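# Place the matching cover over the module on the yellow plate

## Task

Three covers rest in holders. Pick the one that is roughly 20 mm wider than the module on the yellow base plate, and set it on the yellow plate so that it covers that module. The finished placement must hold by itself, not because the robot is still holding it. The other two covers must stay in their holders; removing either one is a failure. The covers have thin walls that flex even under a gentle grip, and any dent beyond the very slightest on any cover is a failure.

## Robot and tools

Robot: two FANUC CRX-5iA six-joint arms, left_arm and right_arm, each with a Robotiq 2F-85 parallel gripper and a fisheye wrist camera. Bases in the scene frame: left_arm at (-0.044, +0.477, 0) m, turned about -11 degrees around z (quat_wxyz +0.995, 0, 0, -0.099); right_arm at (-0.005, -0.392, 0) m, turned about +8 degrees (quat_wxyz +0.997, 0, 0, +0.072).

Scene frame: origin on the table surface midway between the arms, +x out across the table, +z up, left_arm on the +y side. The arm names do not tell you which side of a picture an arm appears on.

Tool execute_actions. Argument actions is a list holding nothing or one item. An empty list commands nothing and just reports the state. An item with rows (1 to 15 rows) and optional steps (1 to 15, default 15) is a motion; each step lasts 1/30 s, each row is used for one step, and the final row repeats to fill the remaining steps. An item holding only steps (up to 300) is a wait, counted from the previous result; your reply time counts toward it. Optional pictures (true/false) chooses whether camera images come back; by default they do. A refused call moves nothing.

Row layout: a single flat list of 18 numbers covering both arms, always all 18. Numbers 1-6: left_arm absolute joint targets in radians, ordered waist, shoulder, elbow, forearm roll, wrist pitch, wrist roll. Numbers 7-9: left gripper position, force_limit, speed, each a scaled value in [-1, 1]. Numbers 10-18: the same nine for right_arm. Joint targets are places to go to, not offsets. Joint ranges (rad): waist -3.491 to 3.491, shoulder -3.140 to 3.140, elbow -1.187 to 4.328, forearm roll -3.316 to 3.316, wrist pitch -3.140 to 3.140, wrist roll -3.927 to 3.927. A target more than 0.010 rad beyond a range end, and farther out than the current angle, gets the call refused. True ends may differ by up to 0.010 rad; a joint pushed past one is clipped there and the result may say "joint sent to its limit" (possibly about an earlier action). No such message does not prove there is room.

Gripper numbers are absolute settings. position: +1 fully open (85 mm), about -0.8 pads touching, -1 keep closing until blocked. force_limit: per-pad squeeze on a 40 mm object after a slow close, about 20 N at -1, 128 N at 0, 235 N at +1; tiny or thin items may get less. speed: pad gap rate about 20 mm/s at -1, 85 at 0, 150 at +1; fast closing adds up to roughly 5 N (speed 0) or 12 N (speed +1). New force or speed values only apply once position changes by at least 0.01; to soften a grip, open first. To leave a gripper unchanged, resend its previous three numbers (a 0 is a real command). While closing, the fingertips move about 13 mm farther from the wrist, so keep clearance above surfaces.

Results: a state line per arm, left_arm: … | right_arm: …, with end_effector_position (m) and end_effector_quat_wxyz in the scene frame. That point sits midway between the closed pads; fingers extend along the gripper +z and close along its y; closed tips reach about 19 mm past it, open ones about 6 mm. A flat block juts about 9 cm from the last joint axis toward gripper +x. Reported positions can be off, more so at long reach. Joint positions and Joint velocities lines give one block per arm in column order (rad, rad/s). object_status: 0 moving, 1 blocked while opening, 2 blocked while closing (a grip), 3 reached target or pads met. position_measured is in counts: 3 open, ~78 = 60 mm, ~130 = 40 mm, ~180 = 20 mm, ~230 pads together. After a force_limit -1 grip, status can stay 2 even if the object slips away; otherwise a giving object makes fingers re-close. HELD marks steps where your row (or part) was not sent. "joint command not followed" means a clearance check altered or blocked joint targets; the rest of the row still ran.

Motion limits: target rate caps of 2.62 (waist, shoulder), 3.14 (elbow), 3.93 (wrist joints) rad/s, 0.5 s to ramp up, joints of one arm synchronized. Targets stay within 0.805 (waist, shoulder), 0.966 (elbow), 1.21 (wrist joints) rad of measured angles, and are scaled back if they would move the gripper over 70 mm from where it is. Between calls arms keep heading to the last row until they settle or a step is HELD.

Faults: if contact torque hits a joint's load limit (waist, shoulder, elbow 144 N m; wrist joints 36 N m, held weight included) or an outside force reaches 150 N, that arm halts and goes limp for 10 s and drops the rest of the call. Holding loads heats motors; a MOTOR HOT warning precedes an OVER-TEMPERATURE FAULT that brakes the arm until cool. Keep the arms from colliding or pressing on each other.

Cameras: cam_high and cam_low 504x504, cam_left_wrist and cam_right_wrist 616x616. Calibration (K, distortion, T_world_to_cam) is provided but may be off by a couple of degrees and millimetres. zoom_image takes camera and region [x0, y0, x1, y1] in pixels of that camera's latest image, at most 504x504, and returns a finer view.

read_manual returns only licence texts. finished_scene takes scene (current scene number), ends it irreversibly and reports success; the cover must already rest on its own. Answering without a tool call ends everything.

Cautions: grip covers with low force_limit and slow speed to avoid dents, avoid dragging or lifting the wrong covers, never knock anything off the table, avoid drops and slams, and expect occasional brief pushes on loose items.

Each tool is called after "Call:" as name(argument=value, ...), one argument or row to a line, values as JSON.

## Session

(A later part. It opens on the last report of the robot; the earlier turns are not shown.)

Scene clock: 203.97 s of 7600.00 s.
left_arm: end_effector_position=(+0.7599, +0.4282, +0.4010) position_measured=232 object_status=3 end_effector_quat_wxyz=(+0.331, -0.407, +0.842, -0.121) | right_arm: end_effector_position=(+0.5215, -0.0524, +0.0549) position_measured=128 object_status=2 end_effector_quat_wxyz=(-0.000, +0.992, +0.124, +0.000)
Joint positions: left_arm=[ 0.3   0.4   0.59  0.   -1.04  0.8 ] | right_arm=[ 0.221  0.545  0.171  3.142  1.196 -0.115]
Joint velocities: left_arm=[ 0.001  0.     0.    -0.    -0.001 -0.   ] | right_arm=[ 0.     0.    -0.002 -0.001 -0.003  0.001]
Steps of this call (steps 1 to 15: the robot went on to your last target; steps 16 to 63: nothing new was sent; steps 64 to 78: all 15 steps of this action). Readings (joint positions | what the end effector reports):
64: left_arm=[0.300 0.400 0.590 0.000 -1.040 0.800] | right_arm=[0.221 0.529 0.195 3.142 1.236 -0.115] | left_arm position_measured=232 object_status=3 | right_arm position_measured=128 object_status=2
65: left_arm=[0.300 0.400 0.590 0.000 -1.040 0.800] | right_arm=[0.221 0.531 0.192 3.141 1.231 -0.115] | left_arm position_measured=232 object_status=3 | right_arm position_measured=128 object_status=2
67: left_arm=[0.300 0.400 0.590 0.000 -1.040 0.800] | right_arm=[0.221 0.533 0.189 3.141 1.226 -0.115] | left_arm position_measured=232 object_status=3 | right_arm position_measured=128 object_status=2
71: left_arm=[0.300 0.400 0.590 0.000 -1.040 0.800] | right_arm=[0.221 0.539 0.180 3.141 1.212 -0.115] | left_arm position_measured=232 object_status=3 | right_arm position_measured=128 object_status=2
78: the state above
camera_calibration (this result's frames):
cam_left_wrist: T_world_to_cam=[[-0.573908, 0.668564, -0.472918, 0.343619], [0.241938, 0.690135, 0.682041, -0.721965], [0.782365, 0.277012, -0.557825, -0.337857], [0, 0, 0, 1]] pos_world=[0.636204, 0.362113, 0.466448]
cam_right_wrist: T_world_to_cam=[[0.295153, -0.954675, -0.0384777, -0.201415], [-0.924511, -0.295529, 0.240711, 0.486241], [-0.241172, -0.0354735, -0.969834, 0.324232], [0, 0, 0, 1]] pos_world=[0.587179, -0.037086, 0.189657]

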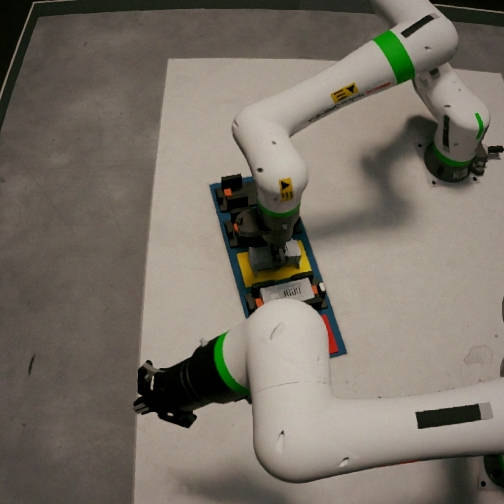

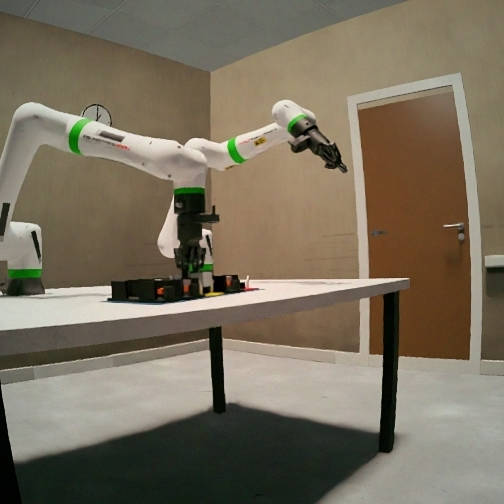

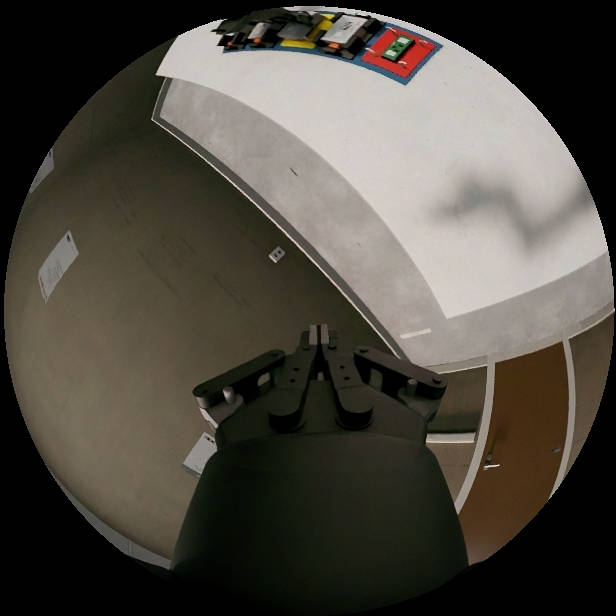

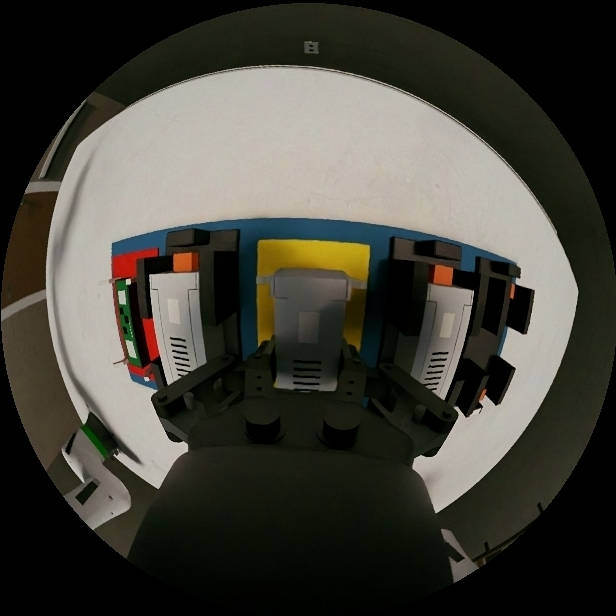

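Call:
execute_actions(
  actions=[
    {"rows":[[0.3,0.4,0.59,0,-1.04,0.8,-0.9,0,1,0.2212,0.5472,0.168,3.1416,1.1916,-0.1152,-1,-0.84,-1],[0.3,0.4,0.59,0,-1.04,0.8,-0.9,0,1,0.2212,0.5472,0.168,3.1416,1.1916,-0.1152,-1,-0.84,-1],[0.3,0.4,0.59,0,-1.04,0.8,-0.9,0,1,0.2212,0.5489,0.1656,3.1416,1.1875,-0.1152,-1,-0.84,-1],[0.3,0.4,0.59,0,-1.04,0.8,-0.9,0,1,0.2212,0.5489,0.1656,3.1416,1.1875,-0.1152,-1,-0.84,-1],[0.3,0.4,0.59,0,-1.04,0.8,-0.9,0,1,0.2212,0.5506,0.1632,3.1416,1.1834,-0.1152,-1,-0.84,-1],[0.3,0.4,0.59,0,-1.04,0.8,-0.9,0,1,0.2212,0.5506,0.1632,3.1416,1.1834,-0.1152,-1,-0.84,-1],[0.3,0.4,0.59,0,-1.04,0.8,-0.9,0,1,0.2212,0.5523,0.1608,3.1416,1.1793,-0.1152,-1,-0.84,-1]],"steps":12},
  ],
)

Call:
zoom_image(
  camera="cam_low",
  region=[140,210,260,310],
)

Scene clock: 205.43 s of 7600.00 s.
left_arm: end_effector_position=(+0.7599, +0.4282, +0.4010) position_measured=232 object_status=3 end_effector_quat_wxyz=(+0.331, -0.407, +0.842, -0.121) | right_arm: end_effector_position=(+0.5213, -0.0525, +0.0468) position_measured=128 object_status=2 end_effector_quat_wxyz=(+0.000, +0.992, +0.124, +0.000)
Joint positions: left_arm=[ 0.3   0.4   0.59  0.   -1.04  0.8 ] | right_arm=[ 0.221  0.552  0.161  3.142  1.179 -0.115]
Joint velocities: left_arm=[-0.001  0.    -0.    -0.     0.001  0.   ] | right_arm=[ 0.     0.    -0.001  0.    -0.002  0.001]
Steps of this call (steps 1 to 15: the robot went on to your last target; steps 16 to 32: nothing new was sent; steps 33 to 44: all 12 steps of this action). Readings (joint positions | what the end effector reports):
33: left_arm=[0.300 0.400 0.590 0.000 -1.040 0.800] | right_arm=[0.221 0.546 0.170 3.142 1.195 -0.115] | left_arm position_measured=232 object_status=3 | right_arm position_measured=128 object_status=2
34: left_arm=[0.300 0.400 0.590 0.000 -1.040 0.800] | right_arm=[0.221 0.546 0.169 3.142 1.193 -0.115] | left_arm position_measured=232 object_status=3 | right_arm position_measured=128 object_status=2
36: left_arm=[0.300 0.400 0.590 0.000 -1.040 0.800] | right_arm=[0.221 0.548 0.167 3.142 1.190 -0.115] | left_arm position_measured=232 object_status=3 | right_arm position_measured=128 object_status=2
40: left_arm=[0.300 0.400 0.590 0.000 -1.040 0.800] | right_arm=[0.221 0.551 0.162 3.142 1.181 -0.115] | left_arm position_measured=232 object_status=3 | right_arm position_measured=128 object_status=2
44: the state above
camera_calibration (this result's frames):
cam_left_wrist: T_world_to_cam=[[-0.573908, 0.668564, -0.472918, 0.343619], [0.241938, 0.690135, 0.682041, -0.721965], [0.782365, 0.277012, -0.557825, -0.337857], [0, 0, 0, 1]] pos_world=[0.636204, 0.362113, 0.466448]
cam_right_wrist: T_world_to_cam=[[0.295173, -0.954671, -0.0384274, -0.201773], [-0.924507, -0.295536, 0.240717, 0.487908], [-0.241162, -0.0355267, -0.969834, 0.31632], [0, 0, 0, 1]] pos_world=[0.586916, -0.0371947, 0.181577]

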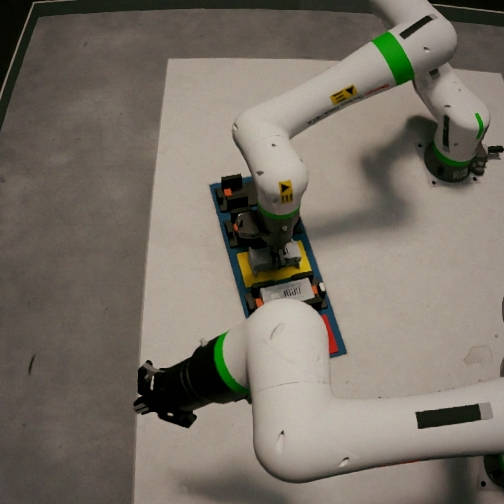

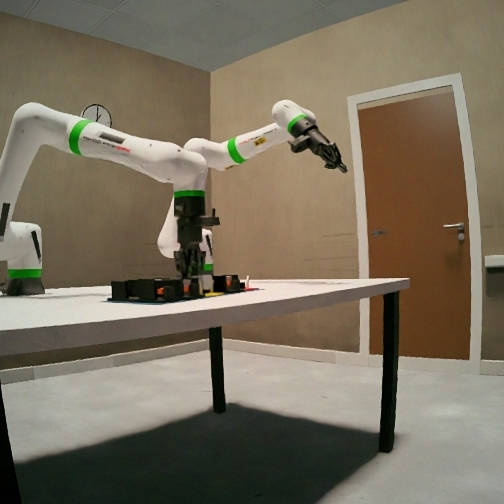

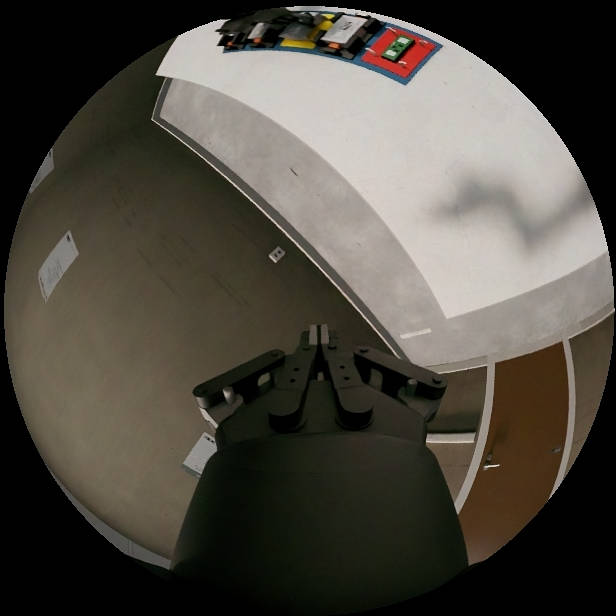

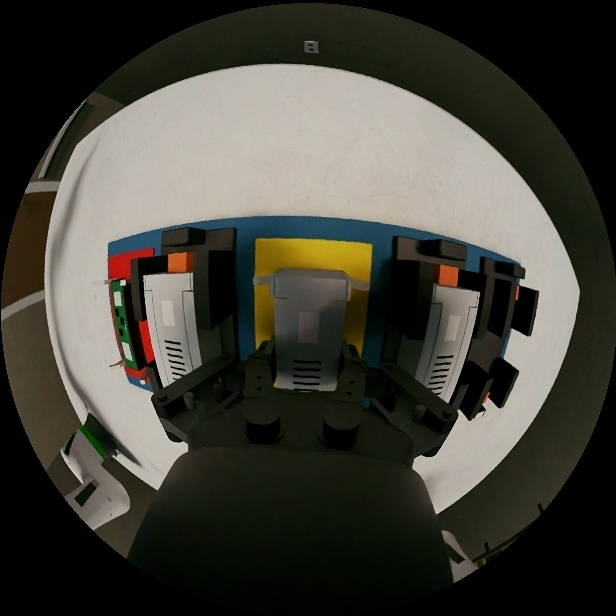

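Region (140, 210, 260, 310) of cam_low's 504x504 image, scaled by 4.200, with more detail than that image has.

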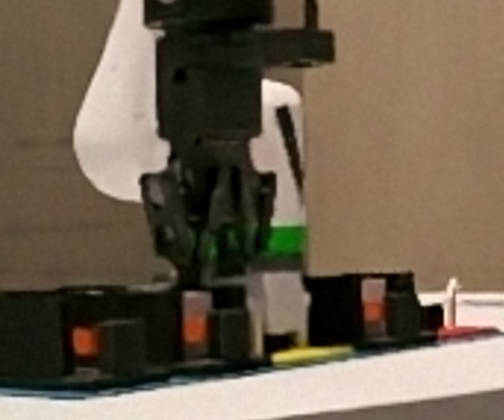

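Call:
execute_actions(
  actions=[
    {"rows":[[0.3,0.4,0.59,0,-1.04,0.8,-0.9,0,1,0.2212,0.554,0.1584,3.1416,1.1752,-0.1152,-1,-0.84,-1],[0.3,0.4,0.59,0,-1.04,0.8,-0.9,0,1,0.2212,0.554,0.1584,3.1416,1.1752,-0.1152,-1,-0.84,-1],[0.3,0.4,0.59,0,-1.04,0.8,-0.9,0,1,0.2212,0.5557,0.156,3.1416,1.1711,-0.1152,-1,-0.84,-1],[0.3,0.4,0.59,0,-1.04,0.8,-0.9,0,1,0.2212,0.5557,0.156,3.1416,1.1711,-0.1152,-1,-0.84,-1],[0.3,0.4,0.59,0,-1.04,0.8,-0.9,0,1,0.2212,0.5565,0.1548,3.1416,1.169,-0.1152,-1,-0.84,-1],[0.3,0.4,0.59,0,-1.04,0.8,-0.9,0,1,0.2212,0.5565,0.1548,3.1416,1.169,-0.1152,-1,-0.84,-1],[0.3,0.4,0.59,0,-1.04,0.8,-0.9,0,1,0.2212,0.5565,0.1548,3.1416,1.169,-0.1152,-1,-0.84,-1],[0.3,0.4,0.59,0,-1.04,0.8,-0.9,0,1,0.2212,0.5565,0.1548,3.1416,1.169,-0.1152,0.25,-0.84,0]],"steps":15},
  ],
  pictures=false,
)

Call:
execute_actions(
  actions=[
    {"rows":[[0.3,0.4,0.59,0,-1.04,0.8,-0.9,0,1,0.2212,0.5565,0.1548,3.1416,1.169,-0.1152,0.25,-0.84,0],[0.3,0.4,0.59,0,-1.04,0.8,-0.9,0,1,0.2212,0.5565,0.1548,3.1416,1.169,-0.1152,0.25,-0.84,0],[0.3,0.4,0.59,0,-1.04,0.8,-0.9,0,1,0.2212,0.5565,0.1548,3.1416,1.169,-0.1152,0.25,-0.84,0],[0.3,0.4,0.59,0,-1.04,0.8,-0.9,0,1,0.2212,0.4856,0.2875,3.1416,1.373,-0.1152,0.25,-0.84,0]],"steps":15},
  ],
)

Call:
zoom_image(
  camera="cam_right_wrist",
  region=[230,200,400,400],
)

Call:
zoom_image(
  camera="cam_low",
  region=[140,210,260,310],
)

Scene clock: 208.90 s of 7600.00 s.
left_arm: end_effector_position=(+0.7599, +0.4282, +0.4010) position_measured=232 object_status=3 end_effector_quat_wxyz=(+0.331, -0.407, +0.842, -0.121) | right_arm: end_effector_position=(+0.5211, -0.0525, +0.0419) position_measured=99 object_status=0 end_effector_quat_wxyz=(-0.000, +0.992, +0.124, +0.000)
Joint positions: left_arm=[ 0.3   0.4   0.59  0.   -1.04  0.8 ] | right_arm=[ 0.221  0.556  0.155  3.142  1.169 -0.115]
Joint velocities: left_arm=[ 0.001 -0.    -0.     0.    -0.001  0.   ] | right_arm=[-0.     0.    -0.001  0.    -0.     0.001]
Steps of this call (steps 1 to 15: the robot went on to your last target; steps 16 to 89: nothing new was sent; steps 90 to 104: all 15 steps of this action). Readings (joint positions | what the end effector reports):
90: left_arm=[0.300 0.400 0.590 0.000 -1.040 0.800] | right_arm=[0.221 0.552 0.161 3.142 1.179 -0.115] | left_arm position_measured=232 object_status=3 | right_arm position_measured=128 object_status=2
91: left_arm=[0.300 0.400 0.590 0.000 -1.040 0.800] | right_arm=[0.221 0.553 0.159 3.142 1.177 -0.115] | left_arm position_measured=232 object_status=3 | right_arm position_measured=128 object_status=2
93: left_arm=[0.300 0.400 0.590 0.000 -1.040 0.800] | right_arm=[0.221 0.555 0.157 3.142 1.173 -0.115] | left_arm position_measured=232 object_status=3 | right_arm position_measured=128 object_status=2
97: left_arm=[0.300 0.400 0.590 0.000 -1.040 0.800] | right_arm=[0.221 0.556 0.155 3.142 1.169 -0.115] | left_arm position_measured=232 object_status=3 | right_arm position_measured=128 object_status=0
104: the state above

Scene clock: 209.40 s of 7600.00 s.
left_arm: end_effector_position=(+0.7599, +0.4282, +0.4010) position_measured=232 object_status=3 end_effector_quat_wxyz=(+0.331, -0.407, +0.842, -0.121) | right_arm: end_effector_position=(+0.5215, -0.0524, +0.1397) position_measured=98 object_status=3 end_effector_quat_wxyz=(+0.000, +0.992, +0.124, -0.000)
Joint positions: left_arm=[ 0.3   0.4   0.59  0.   -1.04  0.8 ] | right_arm=[ 0.221  0.485  0.287  3.142  1.373 -0.115]
Joint velocities: left_arm=[-0.001 -0.    -0.    -0.001  0.001 -0.   ] | right_arm=[ 0.     0.005 -0.     0.     0.012 -0.   ]
Steps of this call (steps 1 to 15: all 15 steps of this action). Readings (joint positions | what the end effector reports):
1: left_arm=[0.300 0.400 0.590 0.000 -1.040 0.800] | right_arm=[0.221 0.556 0.155 3.142 1.169 -0.115] | left_arm position_measured=232 object_status=3 | right_arm position_measured=99 object_status=0
2: left_arm=[0.300 0.400 0.590 0.000 -1.040 0.800] | right_arm=[0.221 0.556 0.155 3.142 1.169 -0.115] | left_arm position_measured=232 object_status=3 | right_arm position_measured=98 object_status=0
4: left_arm=[0.300 0.400 0.590 0.000 -1.040 0.800] | right_arm=[0.221 0.556 0.155 3.142 1.169 -0.115] | left_arm position_measured=232 object_status=3 | right_arm position_measured=98 object_status=0
8: left_arm=[0.300 0.400 0.590 0.000 -1.040 0.800] | right_arm=[0.221 0.531 0.204 3.142 1.245 -0.115] | left_arm position_measured=232 object_status=3 | right_arm position_measured=98 object_status=0
15: the state above
camera_calibration (this result's frames):
cam_left_wrist: T_world_to_cam=[[-0.573908, 0.668564, -0.472918, 0.343619], [0.241938, 0.690135, 0.682041, -0.721965], [0.782365, 0.277012, -0.557825, -0.337857], [0, 0, 0, 1]] pos_world=[0.636204, 0.362113, 0.466448]
cam_right_wrist: T_world_to_cam=[[0.29515, -0.954678, -0.0384302, -0.198173], [-0.924436, -0.295503, 0.241033, 0.465663], [-0.241465, -0.0356145, -0.969756, 0.406555], [0, 0, 0, 1]] pos_world=[0.587135, -0.0371074, 0.274403]

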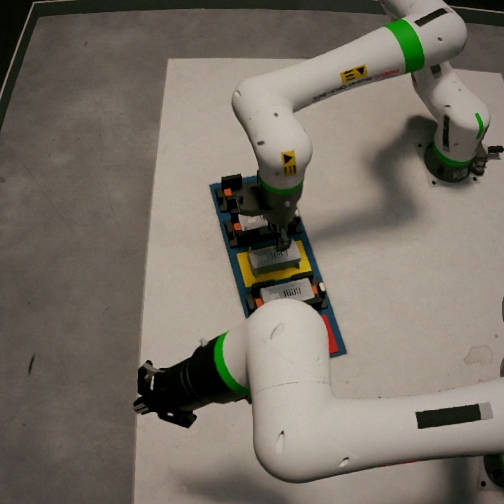

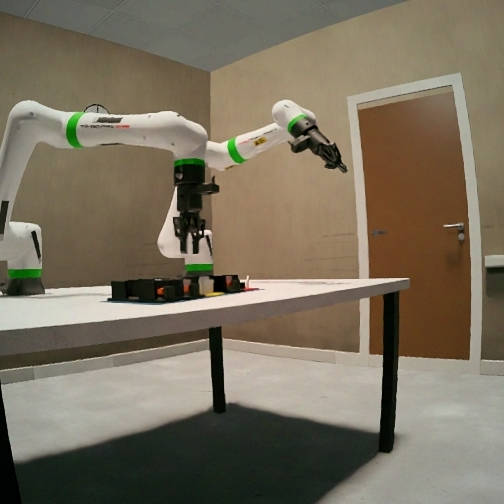

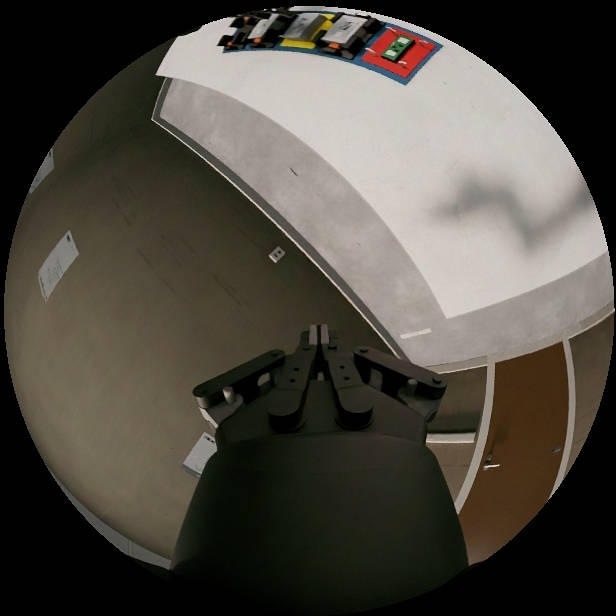

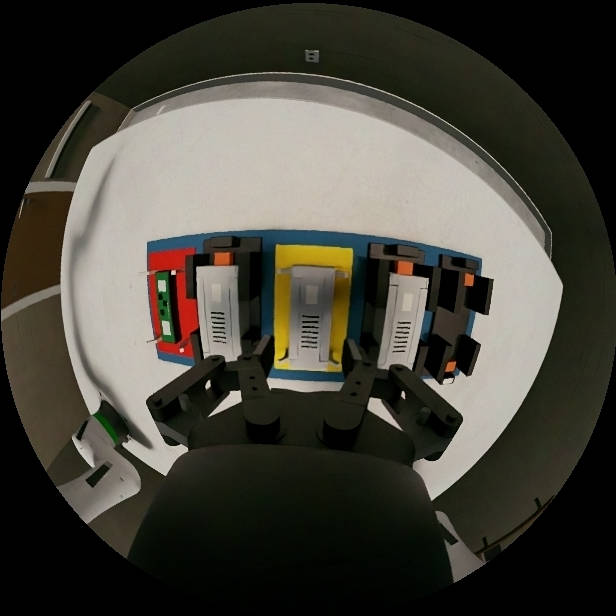

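Region (230, 200, 400, 400) of cam_right_wrist's 616x616 image, scaled by 2.520, with more detail than that image has; it fills the left 428 columns of this view, and the rest is white.

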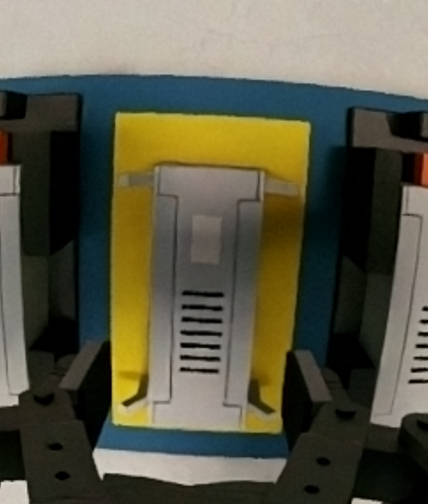

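Region (140, 210, 260, 310) of cam_low's 504x504 image, scaled by 4.200, with more detail than that image has.

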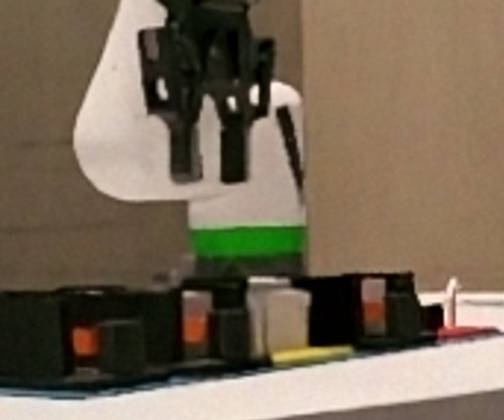

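Seated on the plate.

Call:
finished_scene(
  scene=1,
)

The scene is finished: the task was done.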